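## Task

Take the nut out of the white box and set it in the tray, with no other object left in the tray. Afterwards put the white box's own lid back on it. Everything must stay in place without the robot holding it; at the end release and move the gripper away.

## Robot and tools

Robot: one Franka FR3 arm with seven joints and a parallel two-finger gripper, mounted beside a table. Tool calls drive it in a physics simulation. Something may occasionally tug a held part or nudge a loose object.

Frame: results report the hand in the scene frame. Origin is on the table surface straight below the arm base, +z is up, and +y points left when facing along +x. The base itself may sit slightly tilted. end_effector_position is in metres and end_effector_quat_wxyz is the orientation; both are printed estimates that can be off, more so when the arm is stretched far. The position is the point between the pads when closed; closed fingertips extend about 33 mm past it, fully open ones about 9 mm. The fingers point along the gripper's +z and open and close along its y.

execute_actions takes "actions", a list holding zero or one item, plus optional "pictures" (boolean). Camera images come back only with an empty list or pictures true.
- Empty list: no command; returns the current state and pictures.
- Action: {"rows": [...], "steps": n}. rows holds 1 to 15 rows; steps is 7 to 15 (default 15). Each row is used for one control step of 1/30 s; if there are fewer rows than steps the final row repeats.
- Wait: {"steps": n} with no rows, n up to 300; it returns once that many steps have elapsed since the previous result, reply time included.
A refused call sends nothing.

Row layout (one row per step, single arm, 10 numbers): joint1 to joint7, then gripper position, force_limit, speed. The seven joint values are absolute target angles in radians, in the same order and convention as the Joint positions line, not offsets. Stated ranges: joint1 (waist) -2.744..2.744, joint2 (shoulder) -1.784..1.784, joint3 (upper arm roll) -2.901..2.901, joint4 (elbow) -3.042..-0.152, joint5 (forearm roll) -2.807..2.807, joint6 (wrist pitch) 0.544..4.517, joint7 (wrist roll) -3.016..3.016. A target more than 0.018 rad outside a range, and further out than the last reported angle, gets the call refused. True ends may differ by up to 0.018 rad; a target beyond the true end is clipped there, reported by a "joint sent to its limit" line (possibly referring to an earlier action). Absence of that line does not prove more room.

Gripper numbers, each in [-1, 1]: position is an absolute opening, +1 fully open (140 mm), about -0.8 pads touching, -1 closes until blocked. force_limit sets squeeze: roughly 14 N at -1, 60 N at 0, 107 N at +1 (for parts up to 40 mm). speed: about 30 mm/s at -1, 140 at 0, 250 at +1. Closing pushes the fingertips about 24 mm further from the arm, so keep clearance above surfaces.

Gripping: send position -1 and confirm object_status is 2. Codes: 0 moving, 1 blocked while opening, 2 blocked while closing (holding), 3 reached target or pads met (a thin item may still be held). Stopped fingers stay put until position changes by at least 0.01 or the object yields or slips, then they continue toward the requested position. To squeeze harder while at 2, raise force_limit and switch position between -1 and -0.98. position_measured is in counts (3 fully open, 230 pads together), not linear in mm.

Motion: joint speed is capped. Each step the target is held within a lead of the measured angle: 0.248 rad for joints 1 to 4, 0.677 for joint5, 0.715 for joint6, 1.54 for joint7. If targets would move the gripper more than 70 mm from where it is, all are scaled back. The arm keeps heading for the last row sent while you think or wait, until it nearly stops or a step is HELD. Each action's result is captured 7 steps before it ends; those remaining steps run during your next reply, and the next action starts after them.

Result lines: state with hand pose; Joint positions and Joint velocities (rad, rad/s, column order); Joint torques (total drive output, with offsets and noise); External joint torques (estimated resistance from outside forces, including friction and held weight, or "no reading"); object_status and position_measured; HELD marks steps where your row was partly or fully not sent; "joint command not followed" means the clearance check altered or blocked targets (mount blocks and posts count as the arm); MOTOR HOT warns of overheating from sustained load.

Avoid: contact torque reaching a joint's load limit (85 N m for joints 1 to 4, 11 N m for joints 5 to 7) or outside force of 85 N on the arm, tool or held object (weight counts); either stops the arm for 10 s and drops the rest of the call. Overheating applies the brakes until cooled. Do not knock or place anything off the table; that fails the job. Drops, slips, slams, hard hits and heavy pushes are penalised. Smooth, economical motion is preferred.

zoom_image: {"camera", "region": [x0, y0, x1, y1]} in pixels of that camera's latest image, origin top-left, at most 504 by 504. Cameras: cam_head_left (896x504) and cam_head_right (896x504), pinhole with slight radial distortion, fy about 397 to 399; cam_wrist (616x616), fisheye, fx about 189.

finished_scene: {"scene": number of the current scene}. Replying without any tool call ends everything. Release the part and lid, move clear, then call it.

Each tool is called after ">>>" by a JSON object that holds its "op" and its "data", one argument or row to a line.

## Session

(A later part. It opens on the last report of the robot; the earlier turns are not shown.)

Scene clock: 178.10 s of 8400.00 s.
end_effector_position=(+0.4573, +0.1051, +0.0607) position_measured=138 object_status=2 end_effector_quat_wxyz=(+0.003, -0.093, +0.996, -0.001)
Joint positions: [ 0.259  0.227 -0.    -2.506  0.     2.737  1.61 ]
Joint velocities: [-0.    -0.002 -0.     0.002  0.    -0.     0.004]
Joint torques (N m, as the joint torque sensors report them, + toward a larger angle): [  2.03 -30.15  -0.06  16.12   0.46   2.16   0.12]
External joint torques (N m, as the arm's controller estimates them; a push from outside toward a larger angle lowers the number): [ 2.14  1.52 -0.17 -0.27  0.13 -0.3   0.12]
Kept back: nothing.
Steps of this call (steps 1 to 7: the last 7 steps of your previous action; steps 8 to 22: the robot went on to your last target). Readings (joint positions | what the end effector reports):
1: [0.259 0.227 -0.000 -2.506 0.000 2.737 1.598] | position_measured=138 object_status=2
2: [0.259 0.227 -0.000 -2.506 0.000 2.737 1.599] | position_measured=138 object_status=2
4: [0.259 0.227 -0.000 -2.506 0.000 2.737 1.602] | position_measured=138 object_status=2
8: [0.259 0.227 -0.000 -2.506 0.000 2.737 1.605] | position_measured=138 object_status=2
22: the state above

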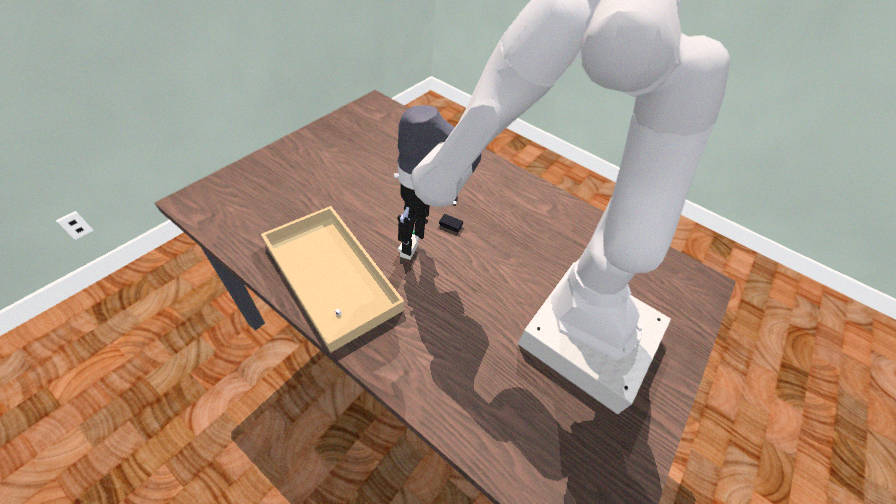

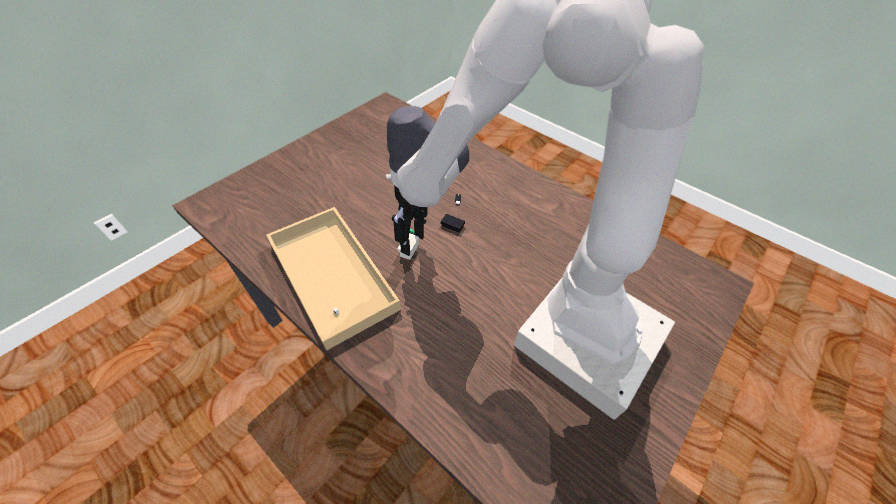

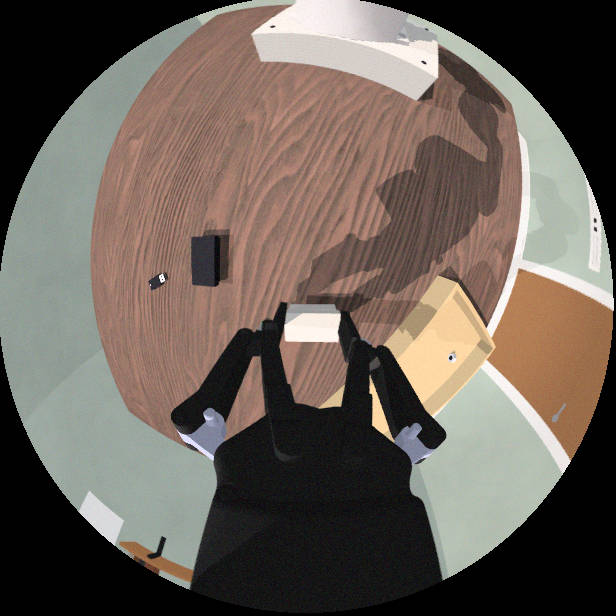

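>>> {"op": "execute_actions", "data": {
  "actions": [
    {"rows":[[0.262,0.238,0,-2.503,0,2.744,1.615,-1,-0.3,-0.5]],"steps":15}
  ]
}}

>>> {"op": "execute_actions", "data": {
  "actions": [
    {"rows":[[0.262,0.248,0,-2.502,0,2.753,1.615,-1,-0.3,-0.5]],"steps":15}
  ]
}}

>>> {"op": "execute_actions", "data": {
  "actions": [
    {"rows":[[0.262,0.258,0,-2.501,0,2.762,1.615,-1,-0.3,-0.5]],"steps":15}
  ]
}}

>>> {"op": "execute_actions", "data": {
  "actions": [
    {"steps":15}
  ],
  "pictures": true
}}

>>> {"op": "zoom_image", "data": {
  "camera": "cam_wrist",
  "region": [270,270,360,360]
}}

>>> {"op": "zoom_image", "data": {
  "camera": "cam_head_right",
  "region": [385,220,435,270]
}}

Scene clock: 179.17 s of 8400.00 s.
end_effector_position=(+0.4557, +0.1047, +0.0568) position_measured=138 object_status=2 end_effector_quat_wxyz=(+0.000, -0.092, +0.996, -0.002)
Joint positions: [ 0.259  0.236 -0.    -2.505  0.     2.74   1.612]
Joint velocities: [ 0.     0.001 -0.001 -0.    -0.     0.005 -0.   ]
Joint torques (N m, as the joint torque sensors report them, + toward a larger angle): [  2.03 -30.65  -0.13  16.32   0.41   2.77   0.12]
External joint torques (N m, as the arm's controller estimates them; a push from outside toward a larger angle lowers the number): [ 2.07  1.25 -0.31  0.12  0.09  0.34  0.12]
Steps of this call (steps 1 to 15: the robot went on to your last target; steps 16 to 24: nothing new was sent; steps 25 to 32: the first 8 steps of this action). Readings (joint positions | what the end effector reports):
25: [0.259 0.228 -0.000 -2.505 0.000 2.738 1.612] | position_measured=138 object_status=2
26: [0.259 0.230 -0.000 -2.505 0.000 2.739 1.612] | position_measured=138 object_status=2
28: [0.259 0.234 -0.000 -2.505 0.000 2.740 1.612] | position_measured=138 object_status=2
32: the state above

Scene clock: 179.67 s of 8400.00 s.
end_effector_position=(+0.4554, +0.1047, +0.0531) position_measured=138 object_status=2 end_effector_quat_wxyz=(-0.000, -0.092, +0.996, -0.002)
Joint positions: [ 0.259  0.246 -0.    -2.504  0.     2.748  1.612]
Joint velocities: [ 0.     0.002 -0.001  0.001  0.     0.012 -0.001]
Joint torques (N m, as the joint torque sensors report them, + toward a larger angle): [  1.22 -30.56   0.35  16.13   0.37   3.01   0.08]
External joint torques (N m, as the arm's controller estimates them; a push from outside toward a larger angle lowers the number): [1.28 1.38 0.17 0.14 0.05 0.59 0.08]
Steps of this call (steps 1 to 7: the last 7 steps of your previous action; steps 8 to 15: the first 8 steps of this action). Readings (joint positions | what the end effector reports):
8: [0.259 0.238 -0.000 -2.504 0.000 2.743 1.612] | position_measured=138 object_status=2
9: [0.259 0.240 -0.000 -2.504 0.000 2.744 1.612] | position_measured=138 object_status=2
11: [0.259 0.244 -0.000 -2.504 0.000 2.746 1.612] | position_measured=138 object_status=2
15: the state above

Scene clock: 180.17 s of 8400.00 s.
end_effector_position=(+0.4553, +0.1046, +0.0496) position_measured=138 object_status=2 end_effector_quat_wxyz=(-0.000, -0.092, +0.996, -0.002)
Joint positions: [ 0.259  0.256 -0.    -2.503  0.     2.757  1.612]
Joint velocities: [-0.     0.002 -0.002  0.001  0.     0.01  -0.001]
Joint torques (N m, as the joint torque sensors report them, + toward a larger angle): [  2.18 -30.68   0.4   15.7    0.35   2.95   0.11]
External joint torques (N m, as the arm's controller estimates them; a push from outside toward a larger angle lowers the number): [ 2.4   1.5   0.37 -0.24  0.03  0.52  0.11]
Steps of this call (steps 1 to 7: the last 7 steps of your previous action; steps 8 to 15: the first 8 steps of this action). Readings (joint positions | what the end effector reports):
8: [0.259 0.248 -0.000 -2.503 0.000 2.751 1.612] | position_measured=138 object_status=2
9: [0.259 0.250 -0.000 -2.503 0.000 2.753 1.612] | position_measured=138 object_status=2
11: [0.259 0.254 -0.000 -2.503 0.000 2.755 1.612] | position_measured=138 object_status=2
15: the state above

Scene clock: 180.67 s of 8400.00 s.
end_effector_position=(+0.4560, +0.1048, +0.0497) position_measured=138 object_status=2 end_effector_quat_wxyz=(+0.001, -0.092, +0.996, -0.001)
Joint positions: [ 0.259  0.257 -0.    -2.503  0.     2.759  1.612]
Joint velocities: [-0.001 -0.002 -0.001 -0.     0.     0.001 -0.001]
Joint torques (N m, as the joint torque sensors report them, + toward a larger angle): [  1.98 -30.69  -0.18  15.31   0.42   2.89   0.11]
External joint torques (N m, as the arm's controller estimates them; a push from outside toward a larger angle lowers the number): [ 2.24  1.39 -0.18 -0.51  0.1   0.46  0.11]
Kept back: nothing.
Steps of this call (steps 1 to 7: the last 7 steps of your previous action; steps 8 to 15: the robot went on to your last target). Readings (joint positions | what the end effector reports):
1: [0.259 0.257 -0.000 -2.503 0.000 2.758 1.612] | position_measured=138 object_status=2
2: [0.259 0.257 -0.000 -2.503 0.000 2.758 1.612] | position_measured=138 object_status=2
4: [0.259 0.257 -0.000 -2.503 0.000 2.759 1.612] | position_measured=138 object_status=2
8: [0.259 0.257 -0.000 -2.503 0.000 2.759 1.612] | position_measured=138 object_status=2
15: the state above
The arm was judged still, so your last target was given up. Only a new action makes it travel on or press farther. Fingers that are still opening or closing keep moving.

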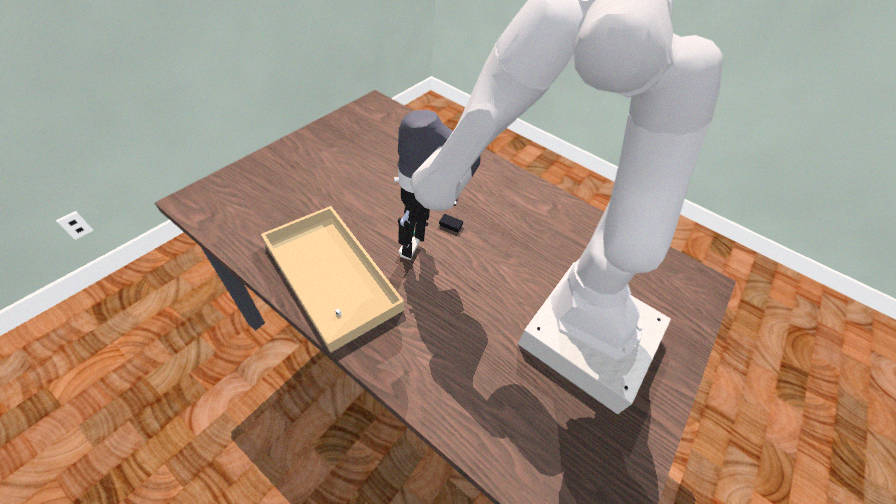

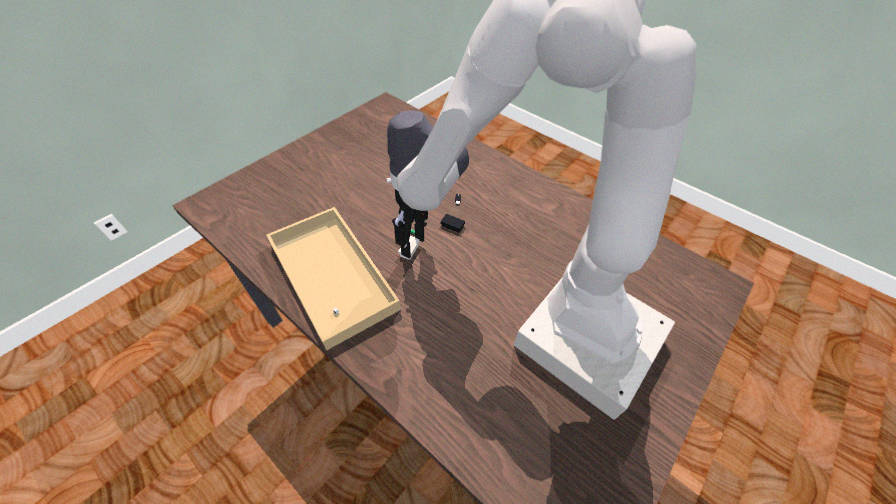

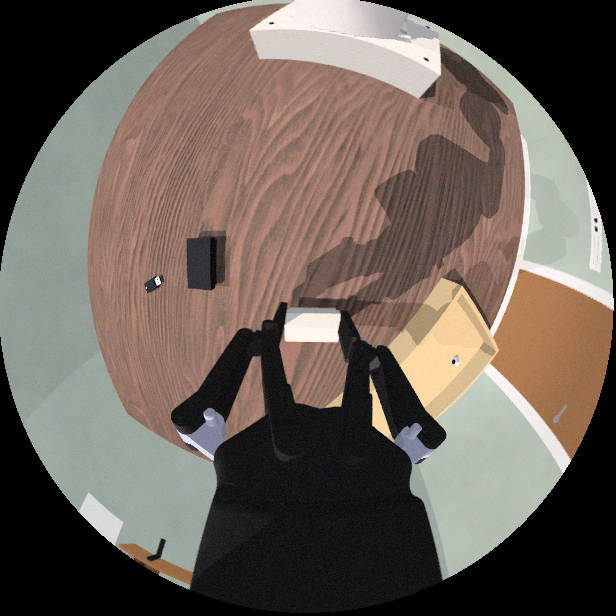

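Region (270, 270, 360, 360) of cam_wrist's 616x616 image, scaled by 5.600, with more detail than that image has.

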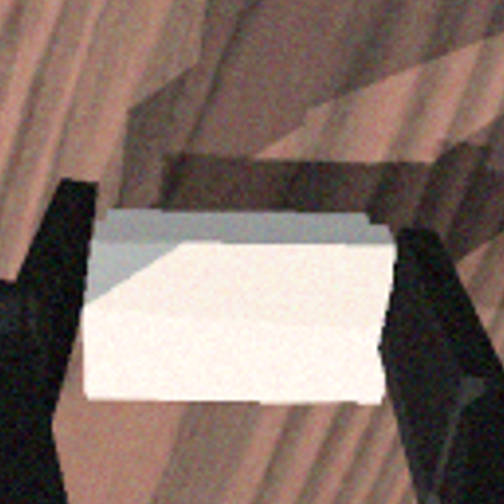

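Region (385, 220, 435, 270) of cam_head_right's 896x504 image, scaled by 10.080, with more detail than that image has.

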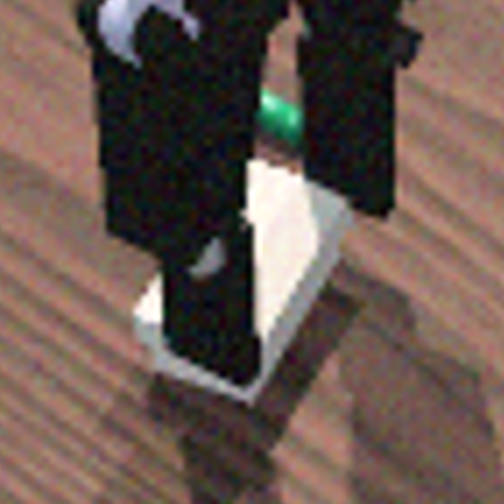

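Went past the earlier blockage: seating. Continue.

>>> {"op": "execute_actions", "data": {
  "actions": [
    {"rows":[[0.262,0.268,0,-2.501,0,2.771,1.615,-1,-0.3,-0.5]],"steps":15}
  ]
}}

>>> {"op": "execute_actions", "data": {
  "actions": [
    {"rows":[[0.262,0.278,0,-2.500,0,2.78,1.615,-1,-0.3,-0.5]],"steps":15}
  ]
}}

>>> {"op": "execute_actions", "data": {
  "actions": [
    {"rows":[[0.262,0.288,0,-2.500,0,2.789,1.615,-1,-0.3,-0.5]],"steps":15}
  ]
}}

>>> {"op": "execute_actions", "data": {
  "actions": [
    {"steps":12}
  ],
  "pictures": true
}}

>>> {"op": "zoom_image", "data": {
  "camera": "cam_head_right",
  "region": [385,220,435,270]
}}

Scene clock: 181.33 s of 8400.00 s.
end_effector_position=(+0.4550, +0.1046, +0.0459) position_measured=138 object_status=2 end_effector_quat_wxyz=(-0.000, -0.092, +0.996, -0.002)
Joint positions: [ 0.26   0.266 -0.    -2.502  0.     2.766  1.612]
Joint velocities: [-0.001  0.003  0.    -0.002 -0.     0.012  0.001]
Joint torques (N m, as the joint torque sensors report them, + toward a larger angle): [  1.82 -30.63   0.3   15.11   0.39   2.77   0.09]
External joint torques (N m, as the arm's controller estimates them; a push from outside toward a larger angle lowers the number): [ 1.94  1.58  0.16 -0.54  0.08  0.36  0.09]
Steps of this call (steps 1 to 12: nothing new was sent; steps 13 to 20: the first 8 steps of this action). Readings (joint positions | what the end effector reports):
13: [0.259 0.258 -0.000 -2.502 0.000 2.761 1.612] | position_measured=138 object_status=2
14: [0.260 0.260 -0.000 -2.502 0.000 2.763 1.612] | position_measured=138 object_status=2
16: [0.260 0.264 -0.000 -2.502 0.000 2.764 1.612] | position_measured=138 object_status=2
20: the state above

Scene clock: 181.83 s of 8400.00 s.
end_effector_position=(+0.4573, +0.1051, +0.0448) position_measured=138 object_status=2 end_effector_quat_wxyz=(+0.003, -0.092, +0.996, -0.001)
Joint positions: [ 0.26   0.272 -0.    -2.5    0.     2.776  1.612]
Joint velocities: [ 0.001  0.    -0.     0.    -0.001  0.011 -0.   ]
Joint torques (N m, as the joint torque sensors report them, + toward a larger angle): [  2.3  -28.64  -0.21  14.37   0.43   2.91   0.06]
External joint torques (N m, as the arm's controller estimates them; a push from outside toward a larger angle lowers the number): [ 2.43  3.84 -0.34 -1.31  0.13  0.46  0.06]
Steps of this call (steps 1 to 7: the last 7 steps of your previous action; steps 8 to 15: the first 8 steps of this action). Readings (joint positions | what the end effector reports):
8: [0.260 0.268 -0.000 -2.502 0.000 2.770 1.612] | position_measured=138 object_status=2
9: [0.260 0.270 -0.000 -2.501 0.000 2.771 1.612] | position_measured=138 object_status=2
11: [0.260 0.271 -0.000 -2.501 0.000 2.774 1.612] | position_measured=138 object_status=2
15: the state above

Scene clock: 182.33 s of 8400.00 s.
end_effector_position=(+0.4602, +0.1058, +0.0445) position_measured=138 object_status=2 end_effector_quat_wxyz=(+0.006, -0.092, +0.996, -0.001)
Joint positions: [ 0.26   0.276 -0.    -2.498  0.     2.786  1.612]
Joint velocities: [-0.     0.004 -0.     0.     0.001  0.014 -0.001]
Joint torques (N m, as the joint torque sensors report them, + toward a larger angle): [  2.45 -25.2   -0.06  13.12   0.32   2.77   0.06]
External joint torques (N m, as the arm's controller estimates them; a push from outside toward a larger angle lowers the number): [ 2.62  7.1  -0.16 -2.34  0.01  0.35  0.06]
Steps of this call (steps 1 to 7: the last 7 steps of your previous action; steps 8 to 15: the first 8 steps of this action). Readings (joint positions | what the end effector reports):
8: [0.260 0.273 -0.000 -2.500 0.000 2.779 1.612] | position_measured=138 object_status=2
9: [0.260 0.274 -0.000 -2.499 0.000 2.780 1.612] | position_measured=138 object_status=2
11: [0.260 0.275 -0.000 -2.499 0.000 2.783 1.612] | position_measured=138 object_status=2
15: the state above

Scene clock: 182.73 s of 8400.00 s.
end_effector_position=(+0.4607, +0.1059, +0.0445) position_measured=138 object_status=2 end_effector_quat_wxyz=(+0.007, -0.092, +0.996, -0.001)
Joint positions: [ 0.26   0.276 -0.    -2.498  0.     2.788  1.612]
Joint velocities: [-0.001  0.     0.001  0.    -0.001  0.002  0.001]
Joint torques (N m, as the joint torque sensors report them, + toward a larger angle): [  2.15 -24.35   0.01  12.76   0.36   2.7    0.11]
External joint torques (N m, as the arm's controller estimates them; a push from outside toward a larger angle lowers the number): [ 2.27  8.06 -0.13 -2.8   0.06  0.25  0.11]
Kept back: nothing.
Steps of this call (steps 1 to 7: the last 7 steps of your previous action; steps 8 to 12: the robot went on to your last target). Readings (joint positions | what the end effector reports):
1: [0.260 0.276 -0.000 -2.498 0.000 2.786 1.612] | position_measured=138 object_status=2
2: [0.260 0.276 -0.000 -2.498 0.000 2.786 1.612] | position_measured=138 object_status=2
4: [0.260 0.276 -0.000 -2.498 0.000 2.787 1.612] | position_measured=138 object_status=2
8: [0.260 0.276 -0.000 -2.498 0.000 2.787 1.612] | position_measured=138 object_status=2
12: the state above

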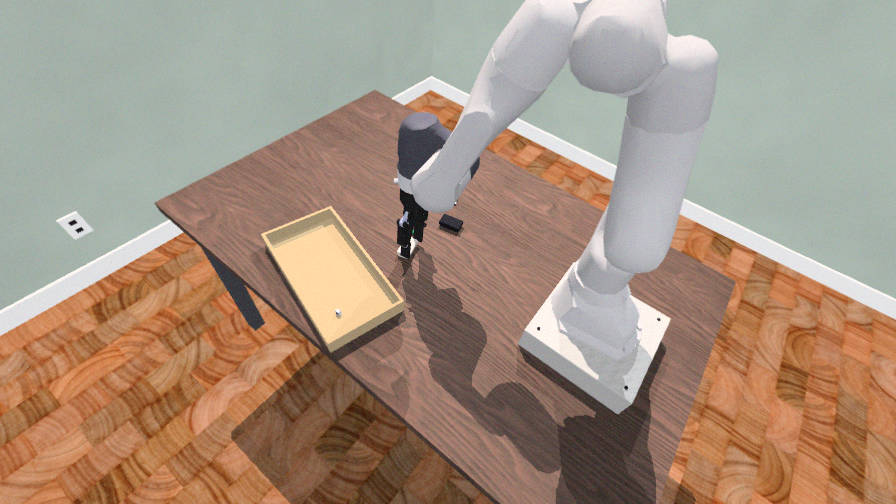

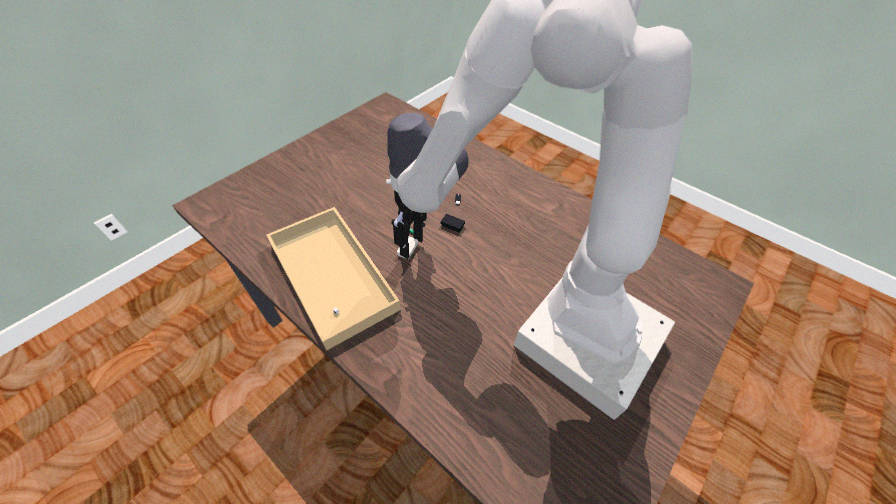

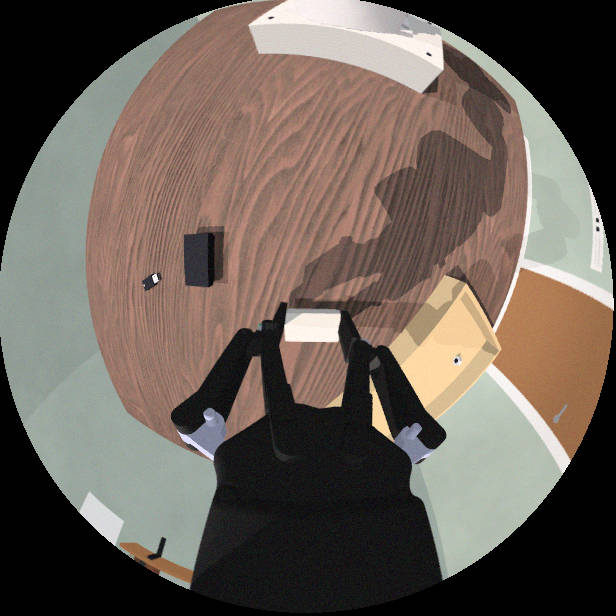

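Region (385, 220, 435, 270) of cam_head_right's 896x504 image, scaled by 10.080, with more detail than that image has.

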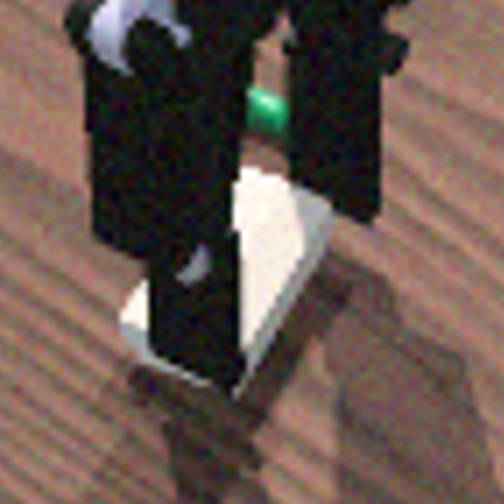

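Seated at z≈.0445. Relieve, release, rise.

>>> {"op": "execute_actions", "data": {
  "actions": [
    {"rows":[[0.262,0.270,0,-2.501,0,2.773,1.615,-1,-0.3,-0.5],[0.262,0.270,0,-2.501,0,2.773,1.615,-1,-0.3,-0.5],[0.262,0.270,0,-2.501,0,2.773,1.615,-1,-0.3,-0.5],[0.262,0.270,0,-2.501,0,2.773,1.615,-1,-0.3,-0.5],[0.262,0.270,0,-2.501,0,2.773,1.615,0.1,-0.3,-0.6]],"steps":15}
  ]
}}

>>> {"op": "execute_actions", "data": {
  "actions": [
    {"steps":20}
  ]
}}

>>> {"op": "execute_actions", "data": {
  "actions": [
    {"rows":[[0.262,0.24,0,-2.505,0,2.75,1.615,0.1,-0.3,0],[0.262,0.24,0,-2.505,0,2.75,1.615,0.1,-0.3,0],[0.262,0.24,0,-2.505,0,2.75,1.615,0.1,-0.3,0],[0.262,0.17,0,-2.515,0,2.69,1.615,0.1,-0.3,0],[0.262,0.17,0,-2.515,0,2.69,1.615,0.1,-0.3,0],[0.262,0.17,0,-2.515,0,2.69,1.615,0.1,-0.3,0],[0.262,0.03,0,-2.55,0,2.59,1.615,0.1,-0.3,0]],"steps":15}
  ]
}}

>>> {"op": "execute_actions", "data": {
  "actions": [
    {"rows":[[0.262,-0.15,0,-2.6,0,2.45,1.615,0.1,-0.3,0]],"steps":15}
  ]
}}

>>> {"op": "execute_actions", "data": {
  "actions": [
    {"steps":15}
  ],
  "pictures": true
}}

>>> {"op": "zoom_image", "data": {
  "camera": "cam_head_right",
  "region": [370,200,460,280]
}}

Scene clock: 183.70 s of 8400.00 s.
end_effector_position=(+0.4590, +0.1055, +0.0456) position_measured=127 object_status=0 end_effector_quat_wxyz=(+0.005, -0.092, +0.996, -0.001)
Joint positions: [ 0.26   0.272 -0.    -2.499  0.     2.778  1.612]
Joint velocities: [ 0.    -0.    -0.001 -0.003 -0.001 -0.018 -0.   ]
Joint torques (N m, as the joint torque sensors report them, + toward a larger angle): [  1.55 -33.07   0.48  12.98   0.38   2.19   0.12]
External joint torques (N m, as the arm's controller estimates them; a push from outside toward a larger angle lowers the number): [ 1.71 -0.79  0.38 -2.62  0.07 -0.25  0.12]
Steps of this call (steps 1 to 15: the robot went on to your last target; steps 16 to 21: nothing new was sent; steps 22 to 29: the first 8 steps of this action). Readings (joint positions | what the end effector reports):
22: [0.260 0.275 -0.000 -2.498 0.000 2.786 1.612] | position_measured=138 object_status=2
23: [0.260 0.273 -0.000 -2.498 0.000 2.784 1.612] | position_measured=138 object_status=2
25: [0.260 0.272 -0.000 -2.498 0.000 2.782 1.612] | position_measured=138 object_status=2
29: the state above

Scene clock: 184.37 s of 8400.00 s.
end_effector_position=(+0.4580, +0.1053, +0.0453) position_measured=117 object_status=3 end_effector_quat_wxyz=(+0.003, -0.092, +0.996, -0.001)
Joint positions: [ 0.26   0.272 -0.    -2.499  0.     2.776  1.612]
Joint velocities: [-0.001 -0.001 -0.     0.001  0.     0.    -0.   ]
Joint torques (N m, as the joint torque sensors report them, + toward a larger angle): [  1.49 -33.07   0.44  13.48   0.38   2.12   0.14]
External joint torques (N m, as the arm's controller estimates them; a push from outside toward a larger angle lowers the number): [ 1.54 -0.68  0.23 -2.2   0.07 -0.33  0.14]
Kept back: nothing.
Steps of this call (steps 1 to 7: the last 7 steps of your previous action; steps 8 to 15: the robot went on to your last target; steps 16 to 20: nothing new was sent). Readings (joint positions | what the end effector reports):
1: [0.260 0.272 -0.000 -2.499 0.000 2.778 1.612] | position_measured=123 object_status=0
2: [0.260 0.272 -0.000 -2.499 0.000 2.777 1.612] | position_measured=119 object_status=0
4: [0.260 0.272 -0.000 -2.499 0.000 2.777 1.612] | position_measured=117 object_status=0
8: [0.260 0.272 -0.000 -2.499 0.000 2.776 1.612] | position_measured=117 object_status=0
20: the state above
The arm was judged still, so your last target was given up. Only a new action makes it travel on or press farther. Fingers that are still opening or closing keep moving.

Scene clock: 184.63 s of 8400.00 s.
end_effector_position=(+0.4579, +0.1054, +0.0951) position_measured=117 object_status=3 end_effector_quat_wxyz=(+0.015, -0.092, +0.996, +0.001)
Joint positions: [ 0.26   0.123 -0.001 -2.534  0.     2.688  1.612]
Joint velocities: [ 0.001 -1.252 -0.    -0.222  0.001 -0.598  0.   ]
Joint torques (N m, as the joint torque sensors report them, + toward a larger angle): [  2.06 -24.89   0.11  16.91   0.46   2.64   0.17]
External joint torques (N m, as the arm's controller estimates them; a push from outside toward a larger angle lowers the number): [ 2.35 -1.69  0.25 -3.78 -0.07 -0.5   0.17]
Steps of this call (steps 1 to 8: the first 8 steps of this action). Readings (joint positions | what the end effector reports):
1: [0.260 0.268 -0.000 -2.501 0.000 2.772 1.612] | position_measured=117 object_status=3
2: [0.260 0.260 -0.000 -2.503 0.000 2.768 1.612] | position_measured=117 object_status=3
4: [0.260 0.239 -0.000 -2.507 0.000 2.753 1.612] | position_measured=117 object_status=3
8: the state above

Scene clock: 185.13 s of 8400.00 s.
end_effector_position=(+0.4356, +0.1007, +0.1781) position_measured=117 object_status=3 end_effector_quat_wxyz=(+0.023, -0.092, +0.995, +0.002)
Joint positions: [ 0.26  -0.148 -0.001 -2.592  0.     2.489  1.612]
Joint velocities: [ 0.001 -0.053  0.001 -0.05   0.    -0.213  0.   ]
Joint torques (N m, as the joint torque sensors report them, + toward a larger angle): [  1.73 -21.32  -0.31  17.52   0.63   1.96   0.11]
External joint torques (N m, as the arm's controller estimates them; a push from outside toward a larger angle lowers the number): [ 1.78 -0.68 -0.12 -1.88  0.1  -0.39  0.11]
Steps of this call (steps 1 to 7: the last 7 steps of your previous action; steps 8 to 15: the first 8 steps of this action). Readings (joint positions | what the end effector reports):
8: [0.260 0.007 -0.001 -2.560 0.000 2.594 1.612] | position_measured=117 object_status=3
9: [0.260 -0.040 -0.001 -2.580 0.000 2.565 1.612] | position_measured=117 object_status=3
11: [0.260 -0.108 -0.001 -2.588 0.000 2.528 1.612] | position_measured=117 object_status=3
15: the state above

Scene clock: 185.63 s of 8400.00 s.
end_effector_position=(+0.4218, +0.0975, +0.1728) position_measured=117 object_status=3 end_effector_quat_wxyz=(+0.003, -0.092, +0.996, -0.001)
Joint positions: [ 0.26  -0.149 -0.001 -2.598  0.     2.454  1.612]
Joint velocities: [-0.    -0.     0.     0.     0.    -0.01  -0.001]
Joint torques (N m, as the joint torque sensors report them, + toward a larger angle): [  1.68 -23.94  -0.77  18.18   0.62   2.13   0.12]
External joint torques (N m, as the arm's controller estimates them; a push from outside toward a larger angle lowers the number): [ 1.75 -0.84 -0.55 -2.37  0.09 -0.32  0.12]
Kept back: nothing.
Steps of this call (steps 1 to 7: the last 7 steps of your previous action; steps 8 to 15: the robot went on to your last target). Readings (joint positions | what the end effector reports):
1: [0.260 -0.149 -0.001 -2.594 0.000 2.483 1.612] | position_measured=117 object_status=3
2: [0.260 -0.149 -0.001 -2.595 0.000 2.477 1.612] | position_measured=117 object_status=3
4: [0.260 -0.149 -0.001 -2.597 0.000 2.469 1.612] | position_measured=117 object_status=3
8: [0.260 -0.149 -0.001 -2.598 0.000 2.460 1.612] | position_measured=117 object_status=3
15: the state above

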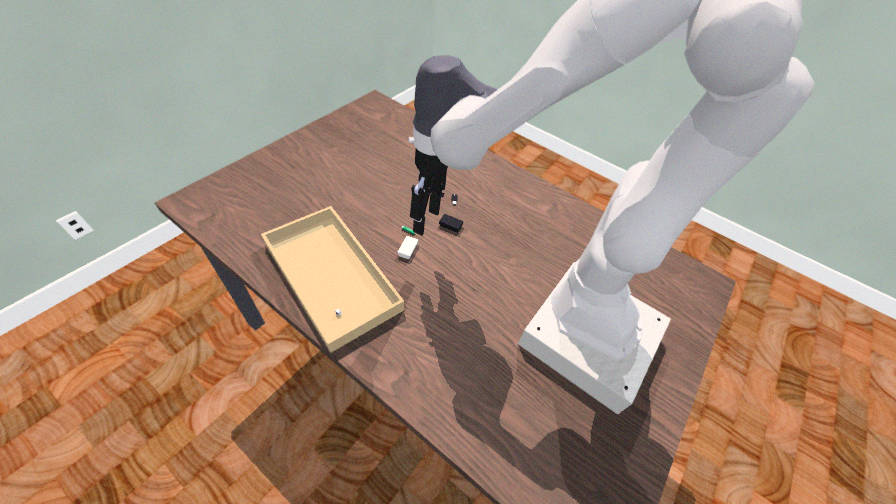

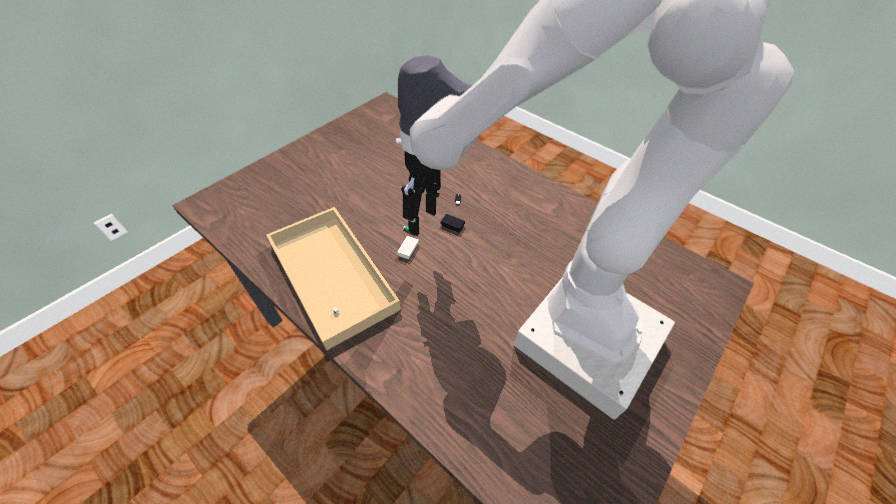

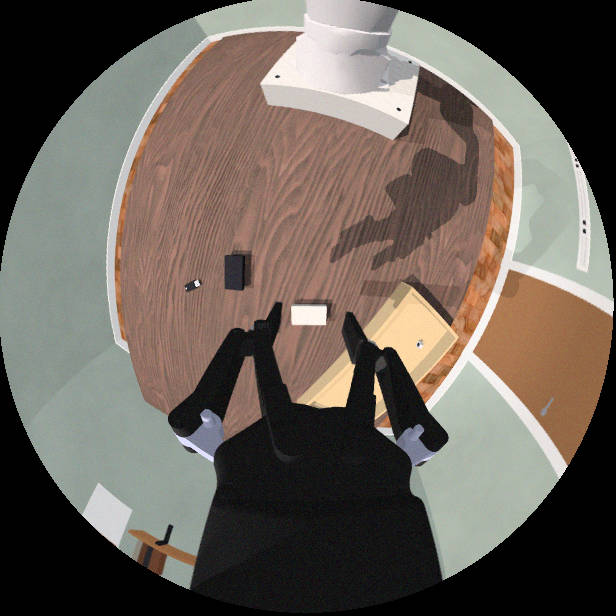

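Region (370, 200, 460, 280) of cam_head_right's 896x504 image, scaled by 5.600, with more detail than that image has.

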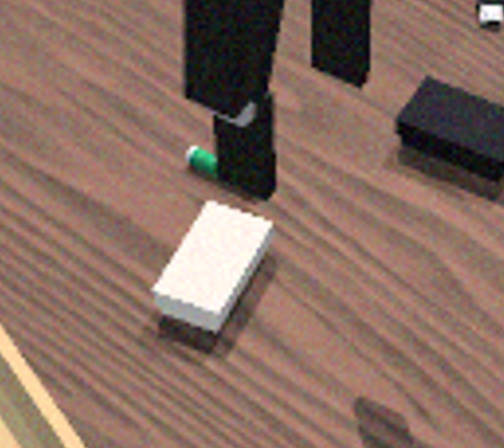

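Closed.

>>> {"op": "finished_scene", "data": {
  "scene": 1
}}

The scene is finished: the task was done.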